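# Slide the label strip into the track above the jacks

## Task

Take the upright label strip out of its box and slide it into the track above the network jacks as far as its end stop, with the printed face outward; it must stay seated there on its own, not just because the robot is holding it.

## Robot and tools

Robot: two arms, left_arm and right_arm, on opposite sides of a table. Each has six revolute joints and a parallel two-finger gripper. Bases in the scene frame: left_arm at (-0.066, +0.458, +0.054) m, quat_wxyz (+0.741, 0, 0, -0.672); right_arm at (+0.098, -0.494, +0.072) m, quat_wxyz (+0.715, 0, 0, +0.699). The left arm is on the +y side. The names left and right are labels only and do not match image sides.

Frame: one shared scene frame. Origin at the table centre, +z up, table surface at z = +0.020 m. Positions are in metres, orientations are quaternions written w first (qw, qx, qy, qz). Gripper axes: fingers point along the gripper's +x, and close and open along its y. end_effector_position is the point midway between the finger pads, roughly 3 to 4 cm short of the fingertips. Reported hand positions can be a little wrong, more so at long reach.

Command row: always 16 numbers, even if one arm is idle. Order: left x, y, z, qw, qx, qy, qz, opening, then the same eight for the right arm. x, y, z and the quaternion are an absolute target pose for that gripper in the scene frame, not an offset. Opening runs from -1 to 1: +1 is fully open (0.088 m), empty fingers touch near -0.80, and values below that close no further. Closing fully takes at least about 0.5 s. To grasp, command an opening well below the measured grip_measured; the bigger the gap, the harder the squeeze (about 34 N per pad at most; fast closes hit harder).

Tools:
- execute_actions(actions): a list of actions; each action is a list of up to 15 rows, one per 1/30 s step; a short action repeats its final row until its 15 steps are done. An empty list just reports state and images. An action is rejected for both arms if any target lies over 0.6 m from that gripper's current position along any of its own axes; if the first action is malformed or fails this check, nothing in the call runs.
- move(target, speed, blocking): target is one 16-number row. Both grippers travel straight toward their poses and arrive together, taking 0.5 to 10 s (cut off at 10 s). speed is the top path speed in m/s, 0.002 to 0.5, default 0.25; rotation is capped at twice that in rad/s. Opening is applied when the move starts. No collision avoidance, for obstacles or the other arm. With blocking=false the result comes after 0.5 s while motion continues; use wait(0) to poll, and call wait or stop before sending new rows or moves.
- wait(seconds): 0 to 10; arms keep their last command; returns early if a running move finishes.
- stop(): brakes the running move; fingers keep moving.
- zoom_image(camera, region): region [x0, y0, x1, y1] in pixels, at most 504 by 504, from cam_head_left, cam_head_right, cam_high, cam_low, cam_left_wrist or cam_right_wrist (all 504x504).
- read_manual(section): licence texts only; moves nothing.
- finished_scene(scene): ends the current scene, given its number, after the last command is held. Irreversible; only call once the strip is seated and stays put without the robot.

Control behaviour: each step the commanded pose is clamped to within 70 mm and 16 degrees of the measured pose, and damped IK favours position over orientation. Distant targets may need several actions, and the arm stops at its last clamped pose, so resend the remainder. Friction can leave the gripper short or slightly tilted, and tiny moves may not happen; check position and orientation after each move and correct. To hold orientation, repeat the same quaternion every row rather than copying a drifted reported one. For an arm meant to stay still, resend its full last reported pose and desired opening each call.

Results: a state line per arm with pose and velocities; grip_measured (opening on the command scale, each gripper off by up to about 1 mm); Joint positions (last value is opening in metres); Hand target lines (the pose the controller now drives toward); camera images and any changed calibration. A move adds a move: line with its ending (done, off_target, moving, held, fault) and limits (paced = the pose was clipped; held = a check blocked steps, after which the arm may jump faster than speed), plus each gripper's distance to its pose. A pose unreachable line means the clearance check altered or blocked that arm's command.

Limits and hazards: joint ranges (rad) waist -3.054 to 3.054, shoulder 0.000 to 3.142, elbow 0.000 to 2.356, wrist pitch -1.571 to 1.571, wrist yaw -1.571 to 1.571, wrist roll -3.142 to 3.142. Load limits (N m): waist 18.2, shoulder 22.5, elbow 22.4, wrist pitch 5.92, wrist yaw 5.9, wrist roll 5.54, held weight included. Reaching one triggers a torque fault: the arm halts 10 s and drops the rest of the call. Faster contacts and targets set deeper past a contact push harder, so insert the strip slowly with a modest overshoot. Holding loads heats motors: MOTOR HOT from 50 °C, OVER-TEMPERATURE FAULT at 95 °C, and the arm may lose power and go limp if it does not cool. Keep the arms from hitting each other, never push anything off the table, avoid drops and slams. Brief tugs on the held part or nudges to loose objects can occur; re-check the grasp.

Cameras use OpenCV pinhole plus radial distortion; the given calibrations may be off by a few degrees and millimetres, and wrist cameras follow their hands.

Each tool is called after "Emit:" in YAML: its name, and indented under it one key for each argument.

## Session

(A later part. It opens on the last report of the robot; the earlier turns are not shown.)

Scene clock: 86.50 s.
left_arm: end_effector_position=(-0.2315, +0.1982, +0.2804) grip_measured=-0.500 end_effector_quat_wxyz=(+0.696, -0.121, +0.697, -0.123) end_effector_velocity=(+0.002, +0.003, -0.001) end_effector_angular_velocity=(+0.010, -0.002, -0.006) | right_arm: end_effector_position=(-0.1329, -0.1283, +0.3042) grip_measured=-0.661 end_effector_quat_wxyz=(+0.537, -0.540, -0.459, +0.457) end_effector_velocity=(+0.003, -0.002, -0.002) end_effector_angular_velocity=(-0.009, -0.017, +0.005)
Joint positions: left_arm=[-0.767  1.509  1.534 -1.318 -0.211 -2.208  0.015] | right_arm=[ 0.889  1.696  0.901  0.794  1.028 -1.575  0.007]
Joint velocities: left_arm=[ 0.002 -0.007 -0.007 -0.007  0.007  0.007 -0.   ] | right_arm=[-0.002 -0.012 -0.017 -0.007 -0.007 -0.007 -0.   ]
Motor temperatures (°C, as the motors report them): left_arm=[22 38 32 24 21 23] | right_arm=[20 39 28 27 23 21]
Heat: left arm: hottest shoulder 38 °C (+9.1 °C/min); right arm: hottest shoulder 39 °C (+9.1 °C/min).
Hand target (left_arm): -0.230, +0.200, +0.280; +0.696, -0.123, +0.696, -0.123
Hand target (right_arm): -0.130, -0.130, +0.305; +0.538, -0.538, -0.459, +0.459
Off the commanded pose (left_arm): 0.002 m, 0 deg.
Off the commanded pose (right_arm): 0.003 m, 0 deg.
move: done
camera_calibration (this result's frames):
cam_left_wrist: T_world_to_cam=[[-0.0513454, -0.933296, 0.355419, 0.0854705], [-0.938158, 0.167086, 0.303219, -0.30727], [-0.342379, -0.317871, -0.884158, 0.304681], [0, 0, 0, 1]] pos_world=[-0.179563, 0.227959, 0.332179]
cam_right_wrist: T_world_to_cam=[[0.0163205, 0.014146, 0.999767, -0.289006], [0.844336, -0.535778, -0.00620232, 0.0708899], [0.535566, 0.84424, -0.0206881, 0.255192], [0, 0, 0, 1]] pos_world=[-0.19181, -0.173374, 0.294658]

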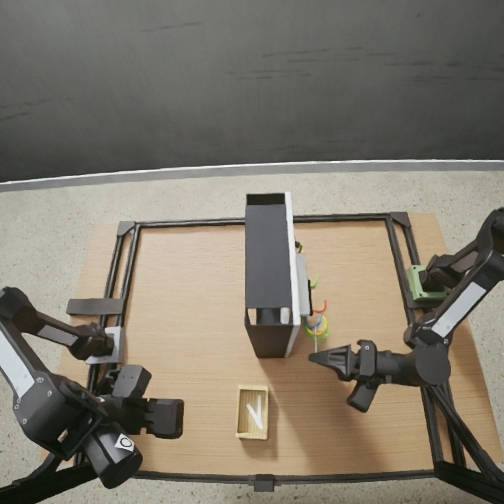

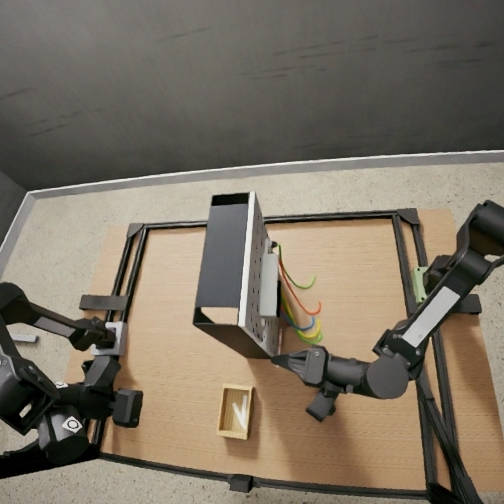

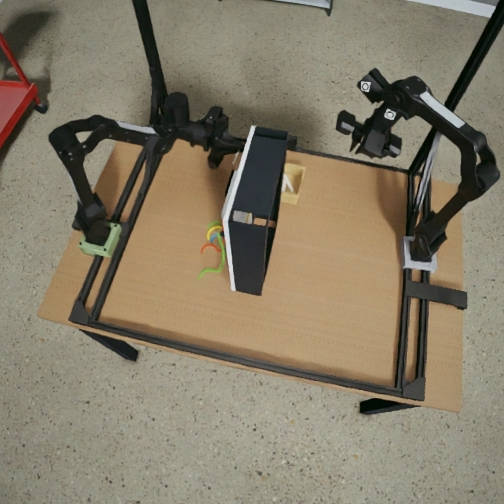

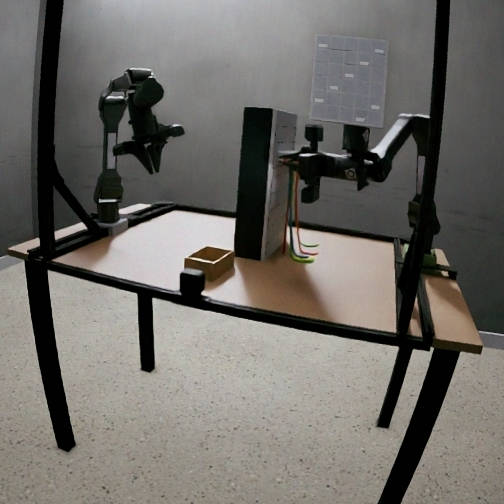

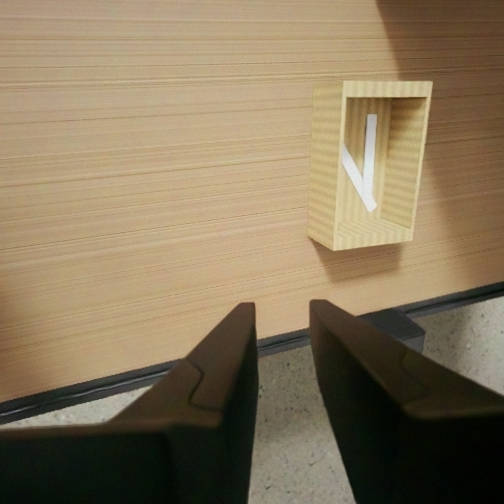

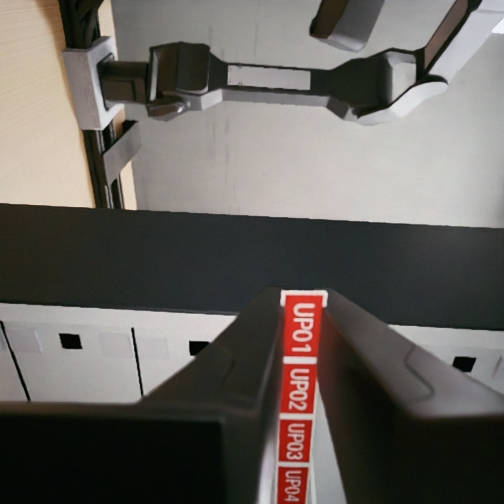

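Emit:
move:
  target: [-0.23,0.2,0.28,0.696,-0.123,0.696,-0.123,-0.5,-0.112,-0.1272,0.3055,0.5234,-0.5234,-0.4754,0.4754,-0.73]
  speed: 0.03

Emit:
zoom_image:
  camera: "cam_head_left"
  region: [280,290,340,350]

Emit:
zoom_image:
  camera: "cam_head_right"
  region: [250,290,310,350]

Emit:
zoom_image:
  camera: "cam_right_wrist"
  region: [250,404,350,504]

Scene clock: 94.50 s.
left_arm: end_effector_position=(-0.2315, +0.1982, +0.2804) grip_measured=-0.500 end_effector_quat_wxyz=(+0.696, -0.121, +0.697, -0.123) end_effector_velocity=(-0.001, -0.001, +0.002) end_effector_angular_velocity=(-0.014, +0.005, +0.006) | right_arm: end_effector_position=(-0.1148, -0.1255, +0.3055) grip_measured=-0.661 end_effector_quat_wxyz=(+0.523, -0.526, -0.475, +0.473) end_effector_velocity=(+0.001, -0.001, +0.001) end_effector_angular_velocity=(+0.004, -0.002, +0.005)
Joint positions: left_arm=[-0.767  1.508  1.533 -1.318 -0.211 -2.208  0.015] | right_arm=[ 0.829  1.623  0.827  0.796  0.908 -1.574  0.007]
Joint velocities: left_arm=[-0.002 -0.002  0.002  0.007 -0.007 -0.007 -0.   ] | right_arm=[-0.002 -0.007 -0.007  0.007 -0.007 -0.007 -0.   ]
Motor temperatures (°C, as the motors report them): left_arm=[22 37 31 24 21 23] | right_arm=[20 39 28 27 23 21]
Heat: left arm: hottest shoulder 37 °C (+5.1 °C/min); right arm: hottest shoulder 39 °C (+7.1 °C/min).
Hand target (left_arm): -0.230, +0.200, +0.280; +0.696, -0.123, +0.696, -0.123
Hand target (right_arm): -0.112, -0.127, +0.306; +0.523, -0.523, -0.475, +0.475
Off the commanded pose (left_arm): 0.002 m, 0 deg.
Off the commanded pose (right_arm): 0.003 m, 0 deg.
move: done
camera_calibration (this result's frames):
cam_left_wrist: T_world_to_cam=[[-0.0513454, -0.933296, 0.355419, 0.0855495], [-0.938158, 0.167086, 0.303219, -0.307223], [-0.342379, -0.317871, -0.884158, 0.304722], [0, 0, 0, 1]] pos_world=[-0.1795, 0.228038, 0.332172]
cam_right_wrist: T_world_to_cam=[[0.016594, 0.0150337, 0.999749, -0.290544], [0.875437, -0.483277, -0.00726336, 0.0675831], [0.483047, 0.875338, -0.0211805, 0.241234], [0, 0, 0, 1]] pos_world=[-0.170871, -0.174132, 0.296072]

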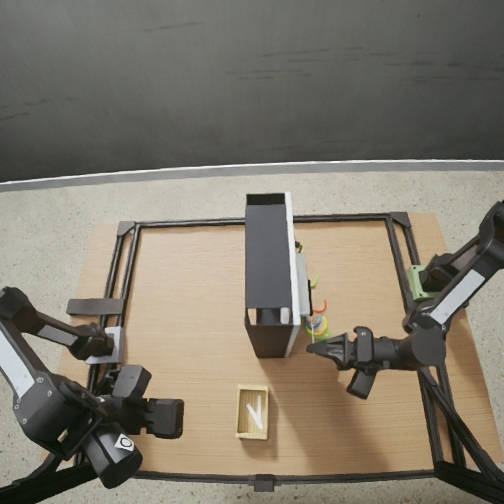

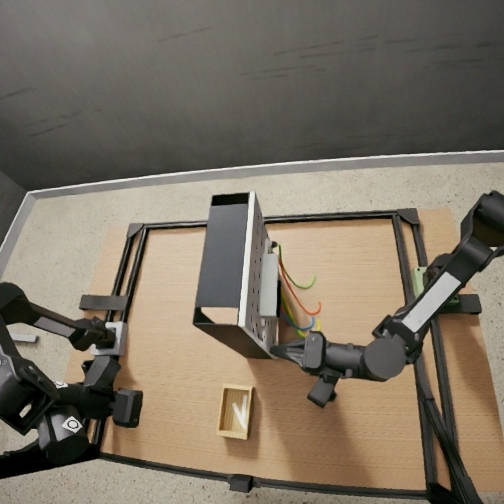

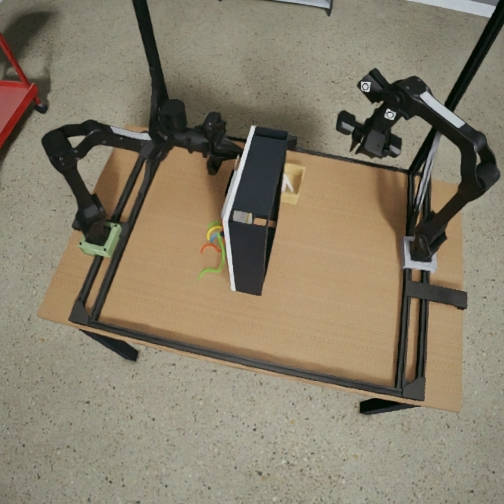

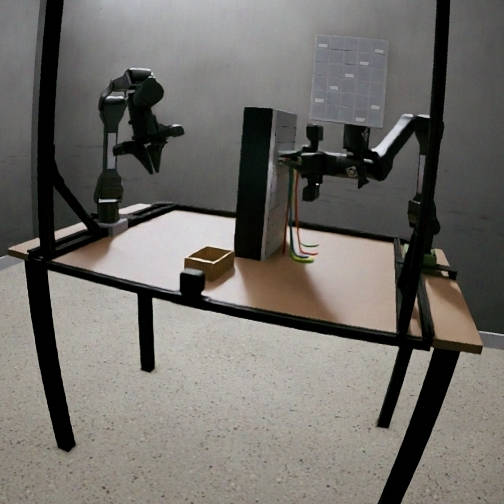

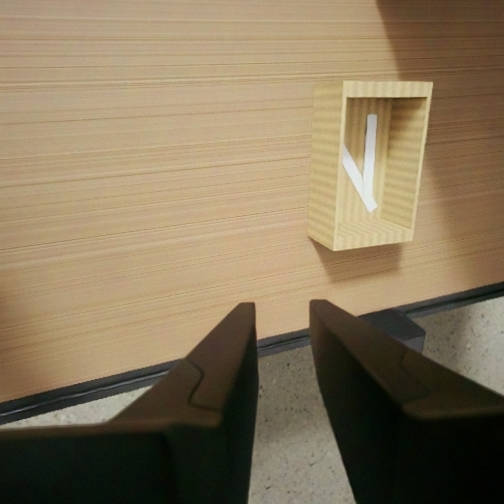

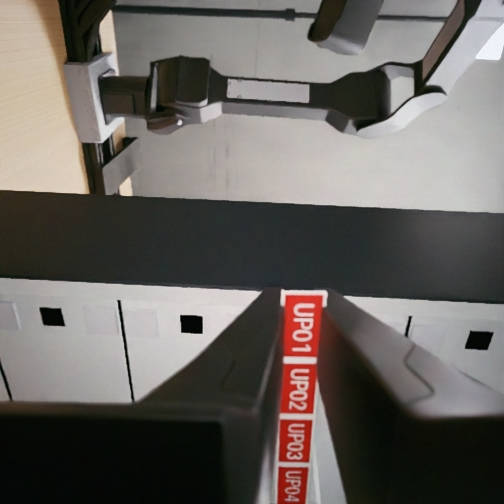

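Region (280, 290, 340, 350) of cam_head_left's 504x504 image, scaled by 8.400, with more detail than that image has.

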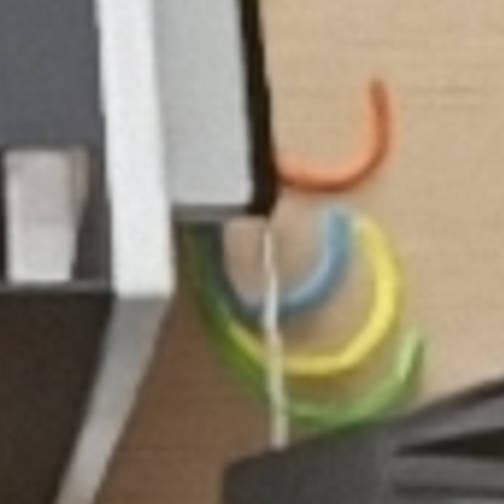

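Region (250, 290, 310, 350) of cam_head_right's 504x504 image, scaled by 8.400, with more detail than that image has.

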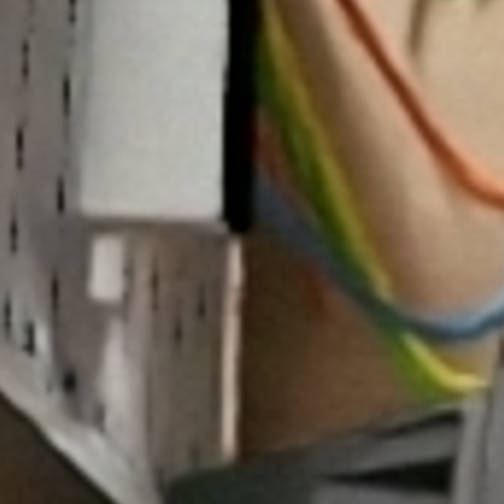

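Region (250, 404, 350, 504) of cam_right_wrist's 504x504 image, scaled by 5.040, with more detail than that image has.

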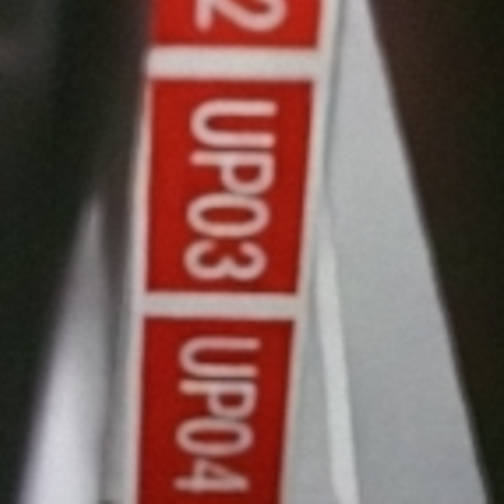

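Emit:
move:
  target: [-0.23,0.2,0.28,0.696,-0.123,0.696,-0.123,-0.5,-0.101,-0.1262,0.3054,0.5234,-0.5234,-0.4754,0.4754,-0.73]
  speed: 0.008

Emit:
zoom_image:
  camera: "cam_right_wrist"
  region: [250,404,350,504]

Scene clock: 100.10 s.
left_arm: end_effector_position=(-0.2314, +0.1984, +0.2803) grip_measured=-0.500 end_effector_quat_wxyz=(+0.696, -0.121, +0.697, -0.123) end_effector_velocity=(+0.003, +0.000, +0.000) end_effector_angular_velocity=(-0.007, -0.014, +0.024) | right_arm: end_effector_position=(-0.1085, -0.1256, +0.3054) grip_measured=-0.661 end_effector_quat_wxyz=(+0.519, -0.521, -0.480, +0.478) end_effector_velocity=(-0.001, -0.001, +0.001) end_effector_angular_velocity=(+0.003, -0.017, +0.020)
Joint positions: left_arm=[-0.767  1.508  1.532 -1.318 -0.211 -2.208  0.015] | right_arm=[ 0.81   1.599  0.801  0.798  0.869 -1.574  0.007]
Joint velocities: left_arm=[-0.002 -0.002 -0.002 -0.007 -0.022 -0.022 -0.   ] | right_arm=[-0.002 -0.007 -0.007  0.007 -0.022 -0.022  0.   ]
Motor temperatures (°C, as the motors report them): left_arm=[22 36 31 24 21 23] | right_arm=[20 39 27 28 23 21]
Heat: left arm: hottest shoulder 36 °C (+2.0 °C/min); right arm: hottest shoulder 39 °C (+6.0 °C/min).
Hand target (left_arm): -0.230, +0.200, +0.280; +0.696, -0.123, +0.696, -0.123
Hand target (right_arm): -0.101, -0.126, +0.305; +0.524, -0.523, -0.475, +0.475
Off the commanded pose (left_arm): 0.002 m, 0 deg.
Off the commanded pose (right_arm): 0.008 m, 1 deg.
move: done
camera_calibration (this result's frames):
cam_left_wrist: T_world_to_cam=[[-0.0510487, -0.933421, 0.355134, 0.085884], [-0.93825, 0.166658, 0.303169, -0.307039], [-0.34217, -0.317728, -0.88429, 0.304743], [0, 0, 0, 1]] pos_world=[-0.179421, 0.228162, 0.332065]
cam_right_wrist: T_world_to_cam=[[0.0173501, 0.0150197, 0.999737, -0.290476], [0.884309, -0.466827, -0.00833345, 0.065444], [0.466579, 0.884221, -0.0213816, 0.23767], [0, 0, 0, 1]] pos_world=[-0.163725, -0.175239, 0.296026]

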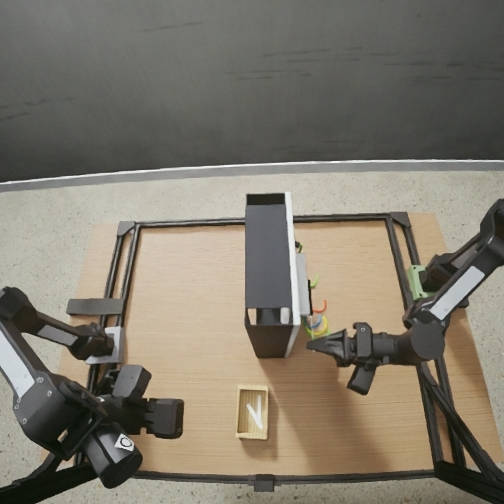

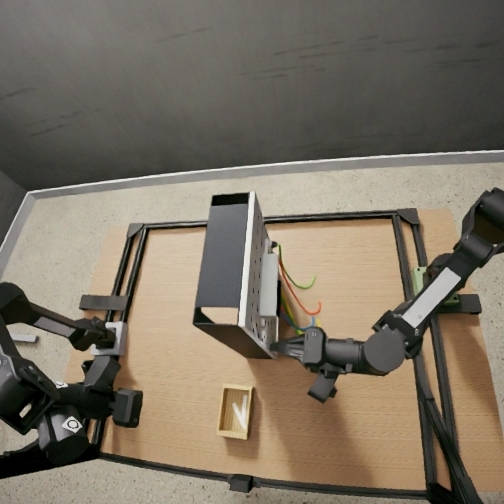

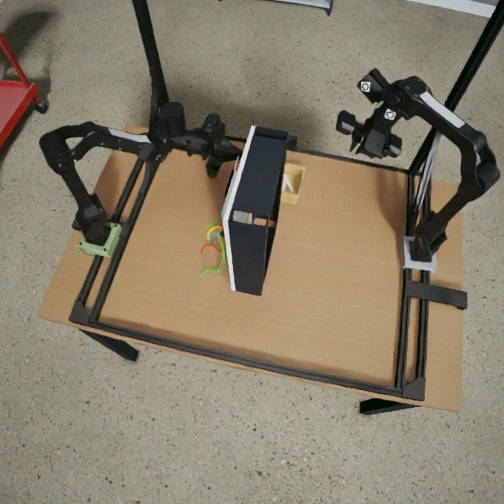

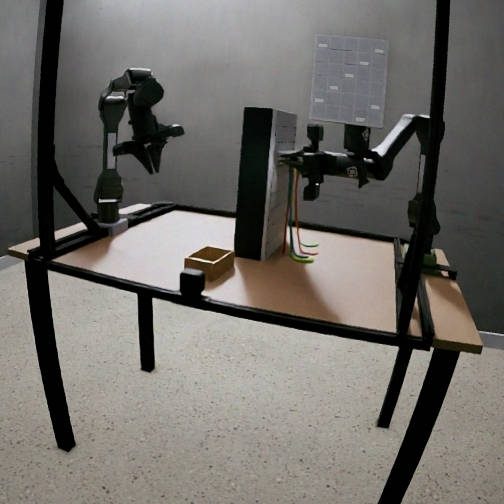

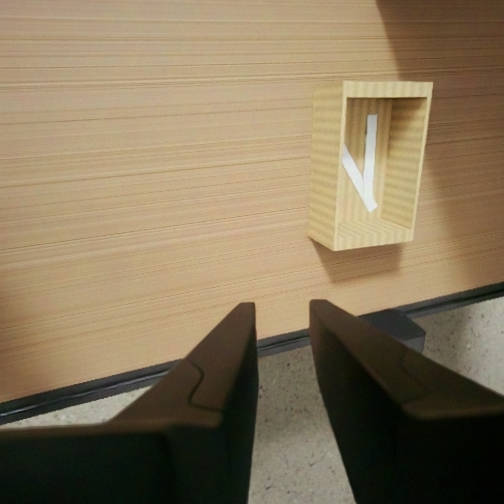

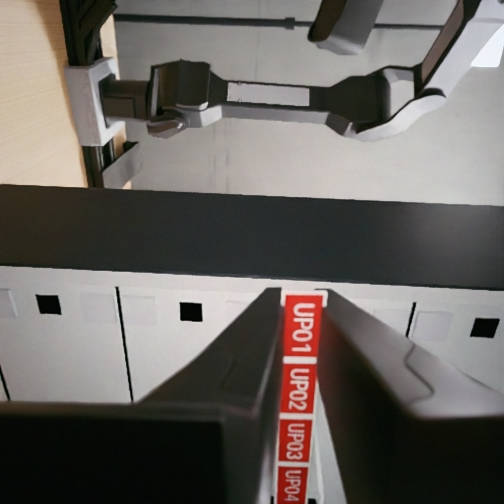

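Region (250, 404, 350, 504) of cam_right_wrist's 504x504 image, scaled by 5.040, with more detail than that image has.

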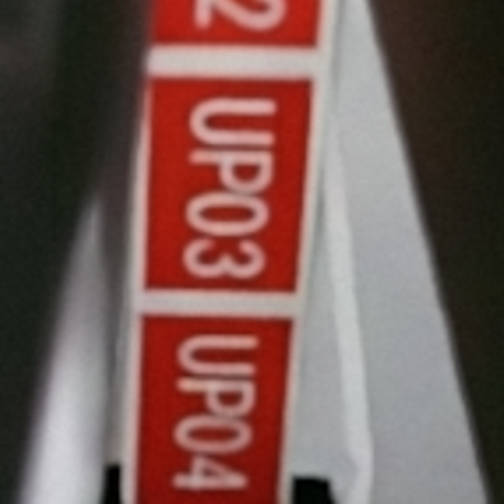

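Emit:
execute_actions:
  actions: []

Emit:
move:
  target: [-0.23,0.2,0.28,0.696,-0.123,0.696,-0.123,-0.5,-0.116,-0.1285,0.3062,0.5234,-0.5234,-0.4754,0.4754,-0.73]
  speed: 0.02

Emit:
move:
  target: [-0.23,0.2,0.28,0.696,-0.123,0.696,-0.123,-0.5,-0.100,-0.1274,0.3061,0.5234,-0.5234,-0.4754,0.4754,-0.73]
  speed: 0.01

Emit:
zoom_image:
  camera: "cam_right_wrist"
  region: [230,364,370,504]

Scene clock: 118.57 s.
left_arm: end_effector_position=(-0.2313, +0.1984, +0.2803) grip_measured=-0.500 end_effector_quat_wxyz=(+0.696, -0.121, +0.697, -0.123) end_effector_velocity=(+0.003, +0.000, +0.000) end_effector_angular_velocity=(-0.007, -0.019, +0.010) | right_arm: end_effector_position=(-0.1049, -0.1243, +0.3055) grip_measured=-0.663 end_effector_quat_wxyz=(+0.522, -0.522, -0.477, +0.476) end_effector_velocity=(-0.004, +0.001, -0.001) end_effector_angular_velocity=(-0.007, -0.027, +0.034)
Joint positions: left_arm=[-0.767  1.508  1.532 -1.318 -0.211 -2.208  0.015] | right_arm=[ 0.801  1.596  0.799  0.798  0.869 -1.573  0.007]
Joint velocities: left_arm=[-0.002 -0.002 -0.002 -0.007 -0.022 -0.007 -0.   ] | right_arm=[-0.002 -0.002 -0.002 -0.007 -0.037 -0.022  0.   ]
Motor temperatures (°C, as the motors report them): left_arm=[22 35 30 24 21 23] | right_arm=[20 38 27 28 23 21]
Heat: left arm: hottest shoulder 35 °C (-2.0 °C/min); right arm: hottest shoulder 38 °C (+2.0 °C/min).
Hand target (left_arm): -0.230, +0.200, +0.280; +0.696, -0.123, +0.696, -0.123
Hand target (right_arm): -0.101, -0.126, +0.305; +0.523, -0.524, -0.475, +0.475
Off the commanded pose (left_arm): 0.002 m, 0 deg.
Off the commanded pose (right_arm): 0.004 m, 0 deg.
camera_calibration (this result's frames):
cam_left_wrist: T_world_to_cam=[[-0.0510487, -0.933421, 0.355134, 0.0859629], [-0.93825, 0.166658, 0.303169, -0.306991], [-0.34217, -0.317728, -0.88429, 0.304784], [0, 0, 0, 1]] pos_world=[-0.179359, 0.22824, 0.332059]
cam_right_wrist: T_world_to_cam=[[0.0185031, 0.0145334, 0.999723, -0.290576], [0.880351, -0.474229, -0.00939967, 0.0617938], [0.473961, 0.880281, -0.0215692, 0.235145], [0, 0, 0, 1]] pos_world=[-0.160473, -0.173466, 0.296148]

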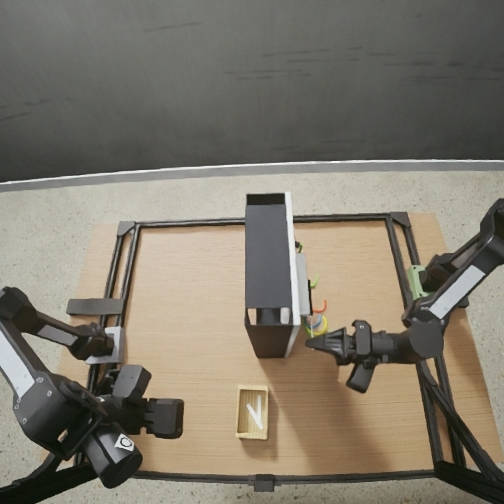

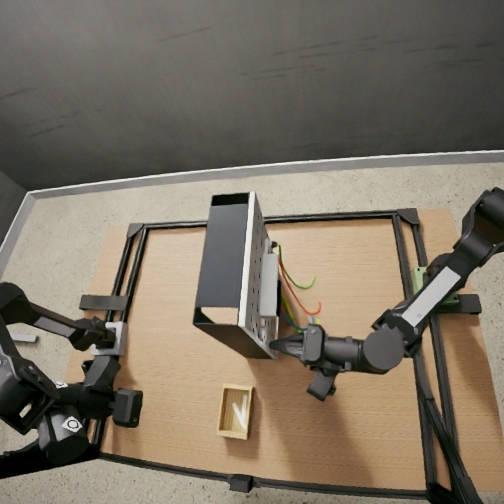

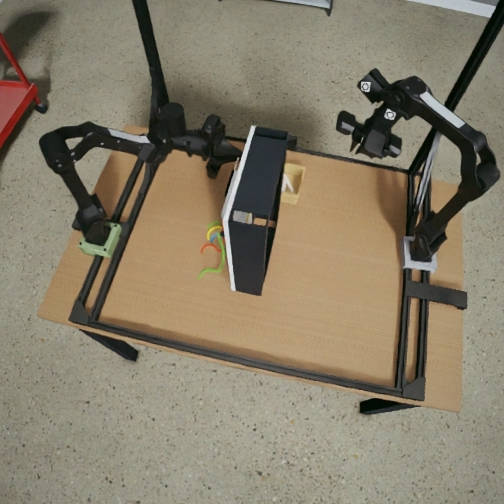

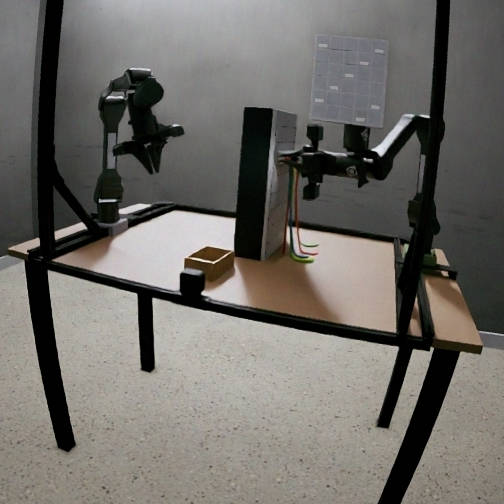

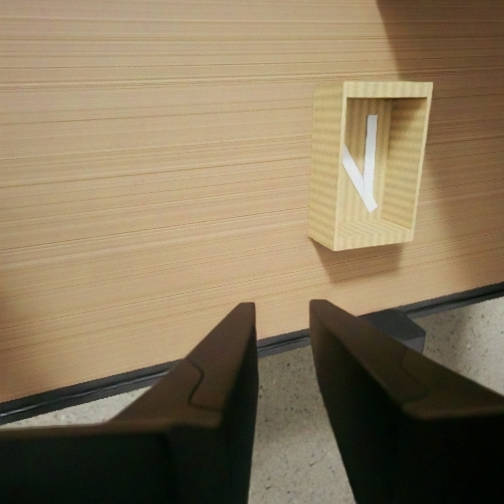

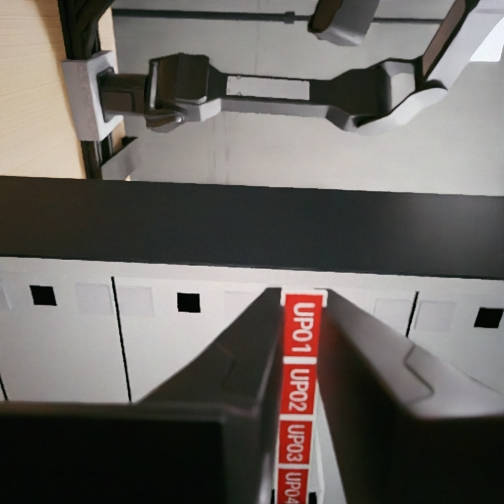

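Scene clock: 119.57 s.
left_arm: end_effector_position=(-0.2313, +0.1984, +0.2803) grip_measured=-0.500 end_effector_quat_wxyz=(+0.696, -0.121, +0.697, -0.123) end_effector_velocity=(+0.002, +0.004, +0.000) end_effector_angular_velocity=(+0.009, -0.014, +0.002) | right_arm: end_effector_position=(-0.1137, -0.1305, +0.3062) grip_measured=-0.661 end_effector_quat_wxyz=(+0.522, -0.523, -0.477, +0.476) end_effector_velocity=(+0.002, -0.000, -0.004) end_effector_angular_velocity=(-0.014, -0.009, -0.010)
Joint positions: left_arm=[-0.767  1.508  1.532 -1.318 -0.211 -2.208  0.015] | right_arm=[ 0.836  1.602  0.808  0.795  0.905 -1.573  0.007]
Joint velocities: left_arm=[-0.007 -0.002  0.002 -0.022 -0.007 -0.007 -0.   ] | right_arm=[-0.002 -0.002 -0.002 -0.022  0.007  0.007  0.   ]
Motor temperatures (°C, as the motors report them): left_arm=[22 35 30 24 21 23] | right_arm=[20 38 27 28 23 21]
Heat: left arm: hottest shoulder 35 °C (-2.0 °C/min); right arm: hottest shoulder 38 °C (+2.0 °C/min).
Hand target (left_arm): -0.230, +0.200, +0.280; +0.696, -0.123, +0.696, -0.123
Hand target (right_arm): -0.116, -0.129, +0.306; +0.524, -0.523, -0.475, +0.476
Off the commanded pose (left_arm): 0.002 m, 0 deg.
Off the commanded pose (right_arm): 0.003 m, 0 deg.
move: done
camera_calibration (this result's frames):
cam_left_wrist: T_world_to_cam=[[-0.0510487, -0.933421, 0.355134, 0.0859629], [-0.93825, 0.166658, 0.303169, -0.306991], [-0.34217, -0.317728, -0.88429, 0.304784], [0, 0, 0, 1]] pos_world=[-0.179359, 0.22824, 0.332059]
cam_right_wrist: T_world_to_cam=[[0.0185241, 0.0145293, 0.999723, -0.291007], [0.879989, -0.474901, -0.00940358, 0.0665285], [0.474633, 0.879919, -0.0215828, 0.244898], [0, 0, 0, 1]] pos_world=[-0.16939, -0.179668, 0.296837]

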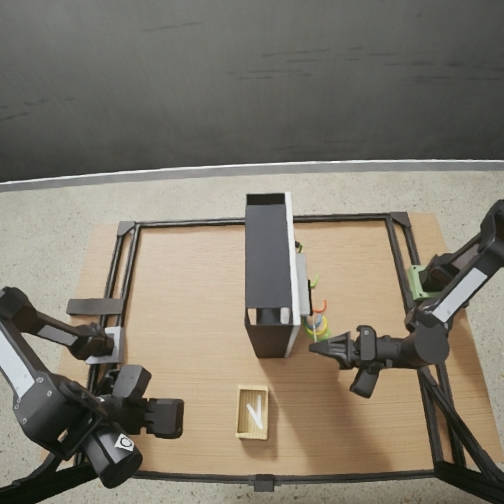

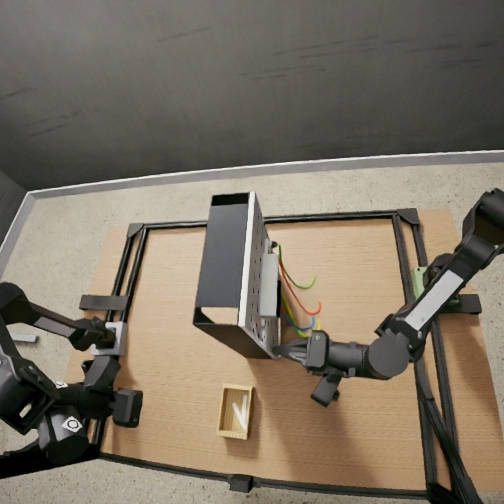

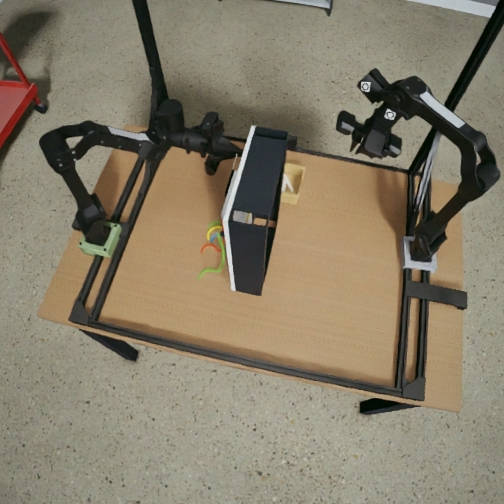

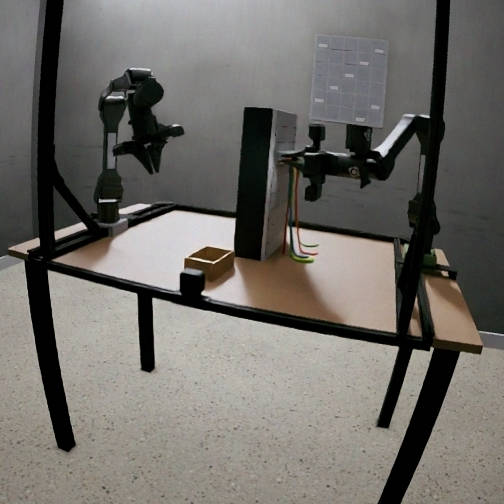

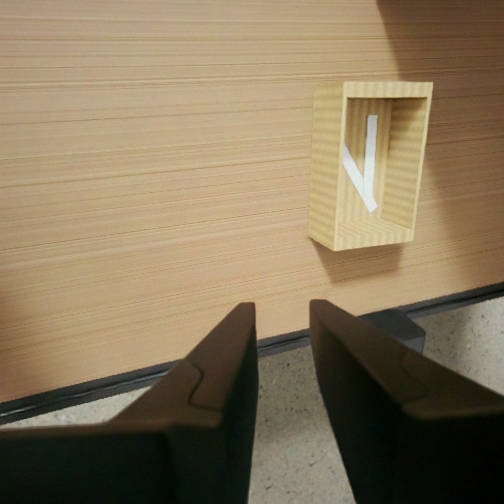

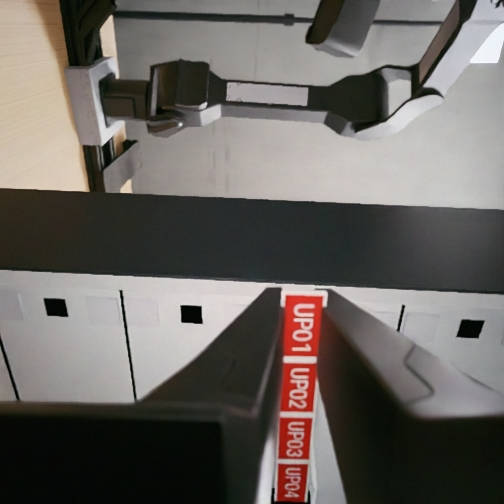

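Scene clock: 121.20 s.
left_arm: end_effector_position=(-0.2313, +0.1985, +0.2801) grip_measured=-0.500 end_effector_quat_wxyz=(+0.696, -0.121, +0.697, -0.123) end_effector_velocity=(-0.001, -0.000, +0.000) end_effector_angular_velocity=(-0.001, +0.013, +0.007) | right_arm: end_effector_position=(-0.1026, -0.1255, +0.3060) grip_measured=-0.661 end_effector_quat_wxyz=(+0.524, -0.525, -0.475, +0.474) end_effector_velocity=(+0.000, +0.000, -0.005) end_effector_angular_velocity=(-0.013, -0.019, +0.005)
Joint positions: left_arm=[-0.767  1.508  1.532 -1.318 -0.211 -2.208  0.015] | right_arm=[ 0.802  1.59   0.795  0.795  0.879 -1.573  0.007]
Joint velocities: left_arm=[ 0.002 -0.002 -0.002  0.007  0.007 -0.007 -0.   ] | right_arm=[-0.002  0.002 -0.007 -0.007 -0.007 -0.007 -0.   ]
Motor temperatures (°C, as the motors report them): left_arm=[22 35 30 24 21 23] | right_arm=[20 38 27 28 23 21]
Heat: left arm: hottest shoulder 35 °C (-2.0 °C/min); right arm: hottest shoulder 38 °C (+2.0 °C/min).
Hand target (left_arm): -0.230, +0.200, +0.280; +0.696, -0.123, +0.696, -0.123
Hand target (right_arm): -0.100, -0.127, +0.306; +0.523, -0.524, -0.476, +0.475
Off the commanded pose (left_arm): 0.002 m, 0 deg.
Off the commanded pose (right_arm): 0.003 m, 0 deg.
move: done
camera_calibration (this result's frames):
cam_left_wrist: T_world_to_cam=[[-0.0511327, -0.933527, 0.354843, 0.0861281], [-0.938322, 0.166567, 0.302997, -0.306882], [-0.341961, -0.317464, -0.884466, 0.304752], [0, 0, 0, 1]] pos_world=[-0.179338, 0.228267, 0.331965]
cam_right_wrist: T_world_to_cam=[[0.0181076, 0.0149016, 0.999725, -0.291078], [0.875793, -0.482608, -0.00866927, 0.0575056], [0.482346, 0.87571, -0.0217896, 0.235575], [0, 0, 0, 1]] pos_world=[-0.158721, -0.174205, 0.29663]

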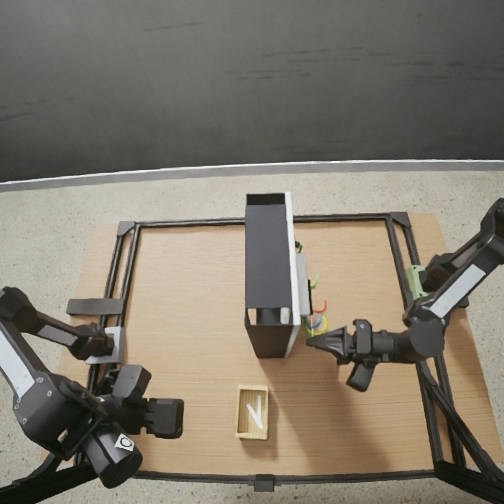

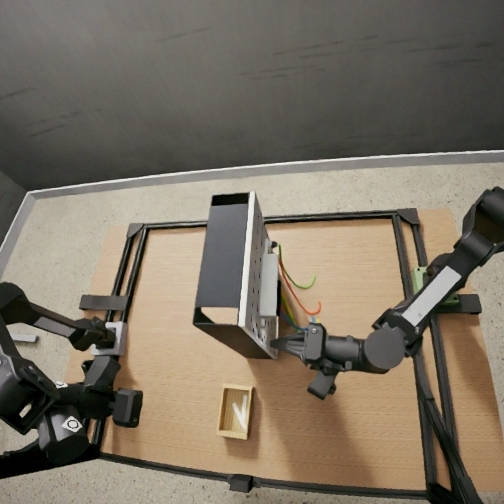

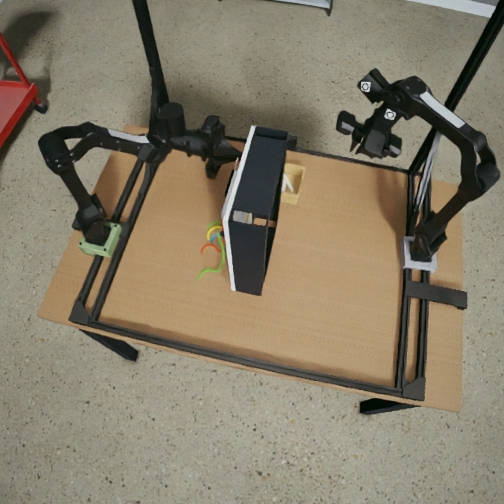

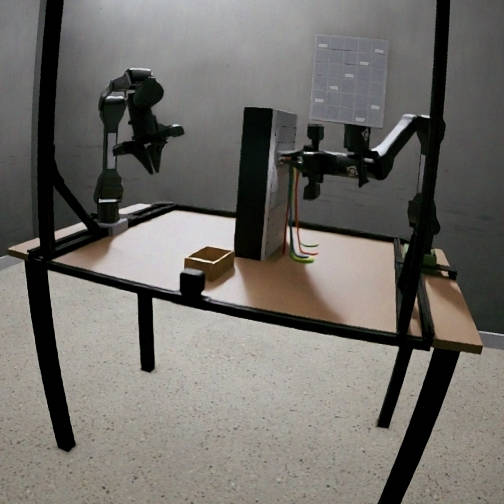

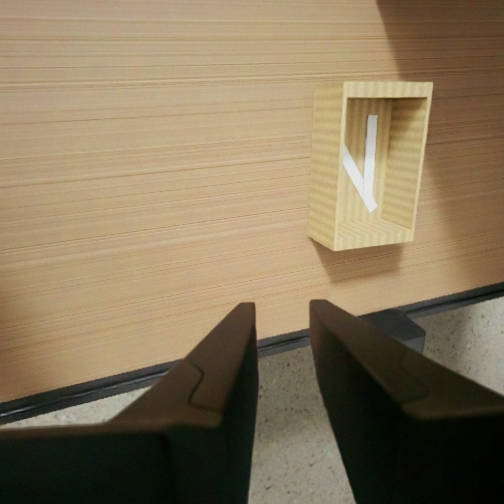

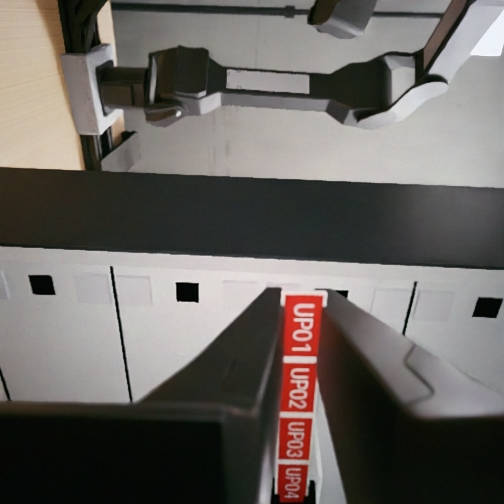

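Region (230, 364, 370, 504) of cam_right_wrist's 504x504 image, scaled by 3.600, with more detail than that image has.

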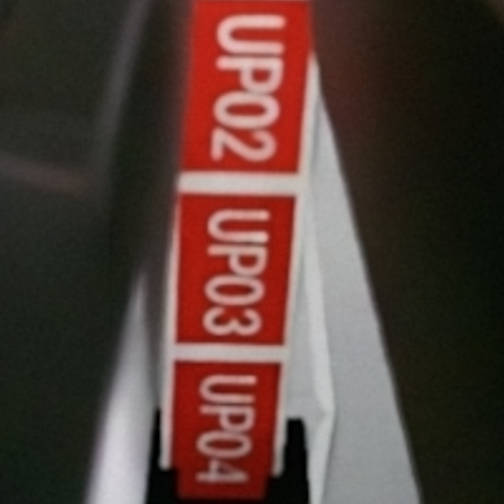

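Lips cover the edges: it's in.

Emit:
move:
  target: [-0.23,0.2,0.28,0.696,-0.123,0.696,-0.123,-0.5,-0.062,-0.1266,0.3056,0.5234,-0.5234,-0.4754,0.4754,-0.73]
  speed: 0.015

Emit:
zoom_image:
  camera: "cam_right_wrist"
  region: [190,264,430,504]

Scene clock: 127.27 s.
left_arm: end_effector_position=(-0.2312, +0.1985, +0.2802) grip_measured=-0.500 end_effector_quat_wxyz=(+0.696, -0.121, +0.697, -0.123) end_effector_velocity=(-0.000, +0.003, -0.001) end_effector_angular_velocity=(+0.010, +0.003, +0.002) | right_arm: end_effector_position=(-0.0652, -0.1247, +0.3064) grip_measured=-0.664 end_effector_quat_wxyz=(+0.524, -0.523, -0.476, +0.475) end_effector_velocity=(-0.000, +0.001, -0.004) end_effector_angular_velocity=(-0.018, -0.021, +0.015)
Joint positions: left_arm=[-0.767  1.507  1.531 -1.318 -0.211 -2.208  0.015] | right_arm=[ 0.704  1.495  0.702  0.795  0.779 -1.572  0.006]
Joint velocities: left_arm=[-0.002 -0.002 -0.002 -0.007  0.007 -0.007 -0.001] | right_arm=[-0.007 -0.002 -0.002 -0.022 -0.022 -0.007  0.   ]
Motor temperatures (°C, as the motors report them): left_arm=[22 35 30 24 21 23] | right_arm=[20 38 26 28 23 21]
Heat: left arm: hottest shoulder 35 °C (-2.0 °C/min); right arm: hottest shoulder 38 °C (+1.0 °C/min).
Hand target (left_arm): -0.230, +0.200, +0.280; +0.696, -0.123, +0.696, -0.123
Hand target (right_arm): -0.062, -0.127, +0.306; +0.524, -0.523, -0.476, +0.475
Off the commanded pose (left_arm): 0.002 m, 0 deg.
Off the commanded pose (right_arm): 0.004 m, 0 deg.
move: done
camera_calibration (this result's frames):
cam_left_wrist: T_world_to_cam=[[-0.0507564, -0.93347, 0.355046, 0.0861939], [-0.938447, 0.166201, 0.302811, -0.306694], [-0.341674, -0.317823, -0.884448, 0.304941], [0, 0, 0, 1]] pos_world=[-0.179251, 0.228349, 0.331971]
cam_right_wrist: T_world_to_cam=[[0.0203918, 0.0125757, 0.999713, -0.292296], [0.877238, -0.479909, -0.0118567, 0.0265484], [0.479622, 0.877228, -0.0208181, 0.216469], [0, 0, 0, 1]] pos_world=[-0.121152, -0.173476, 0.297033]

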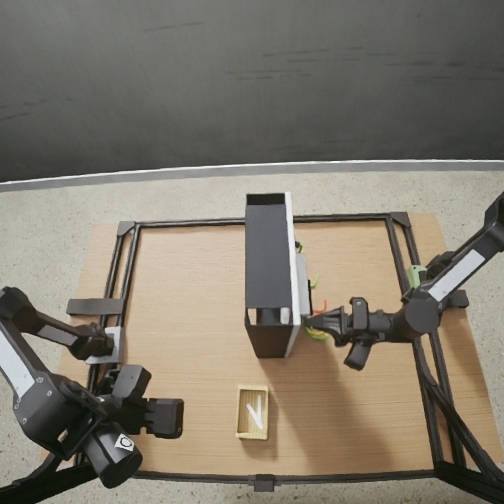

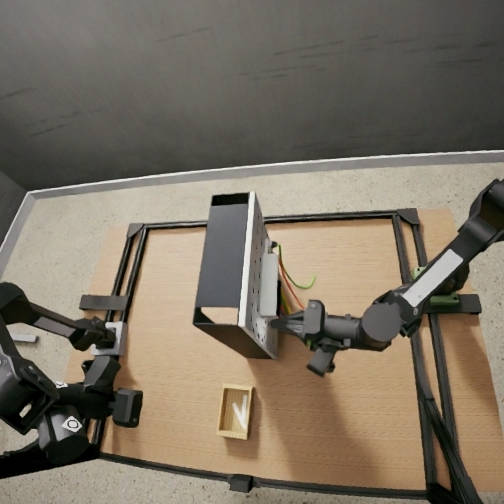

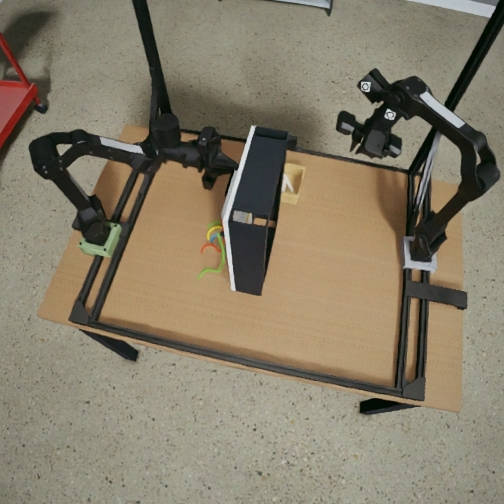

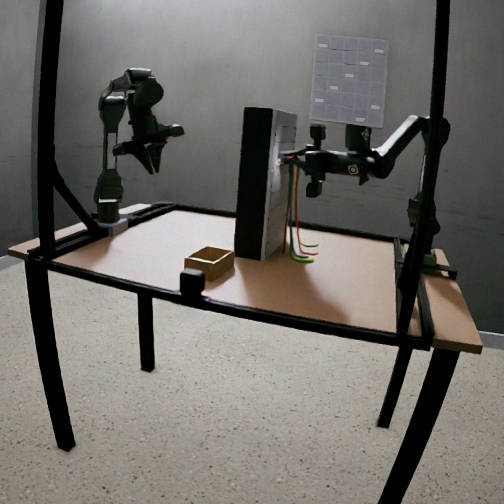

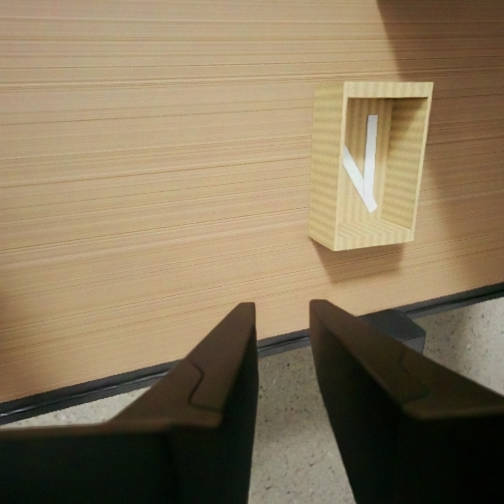

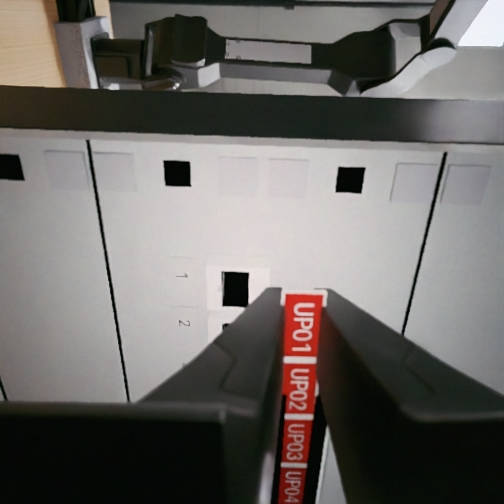

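Region (190, 264, 430, 504) of cam_right_wrist's 504x504 image, scaled by 2.100, with more detail than that image has.

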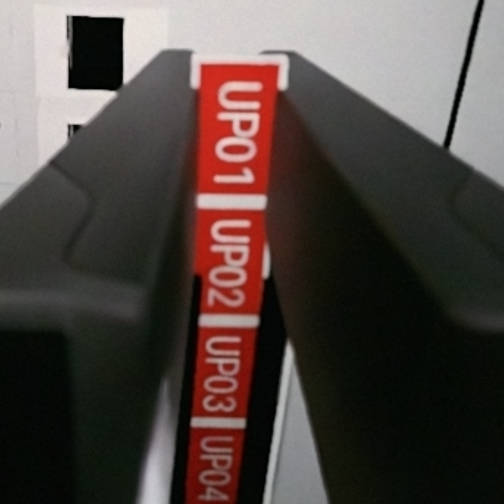

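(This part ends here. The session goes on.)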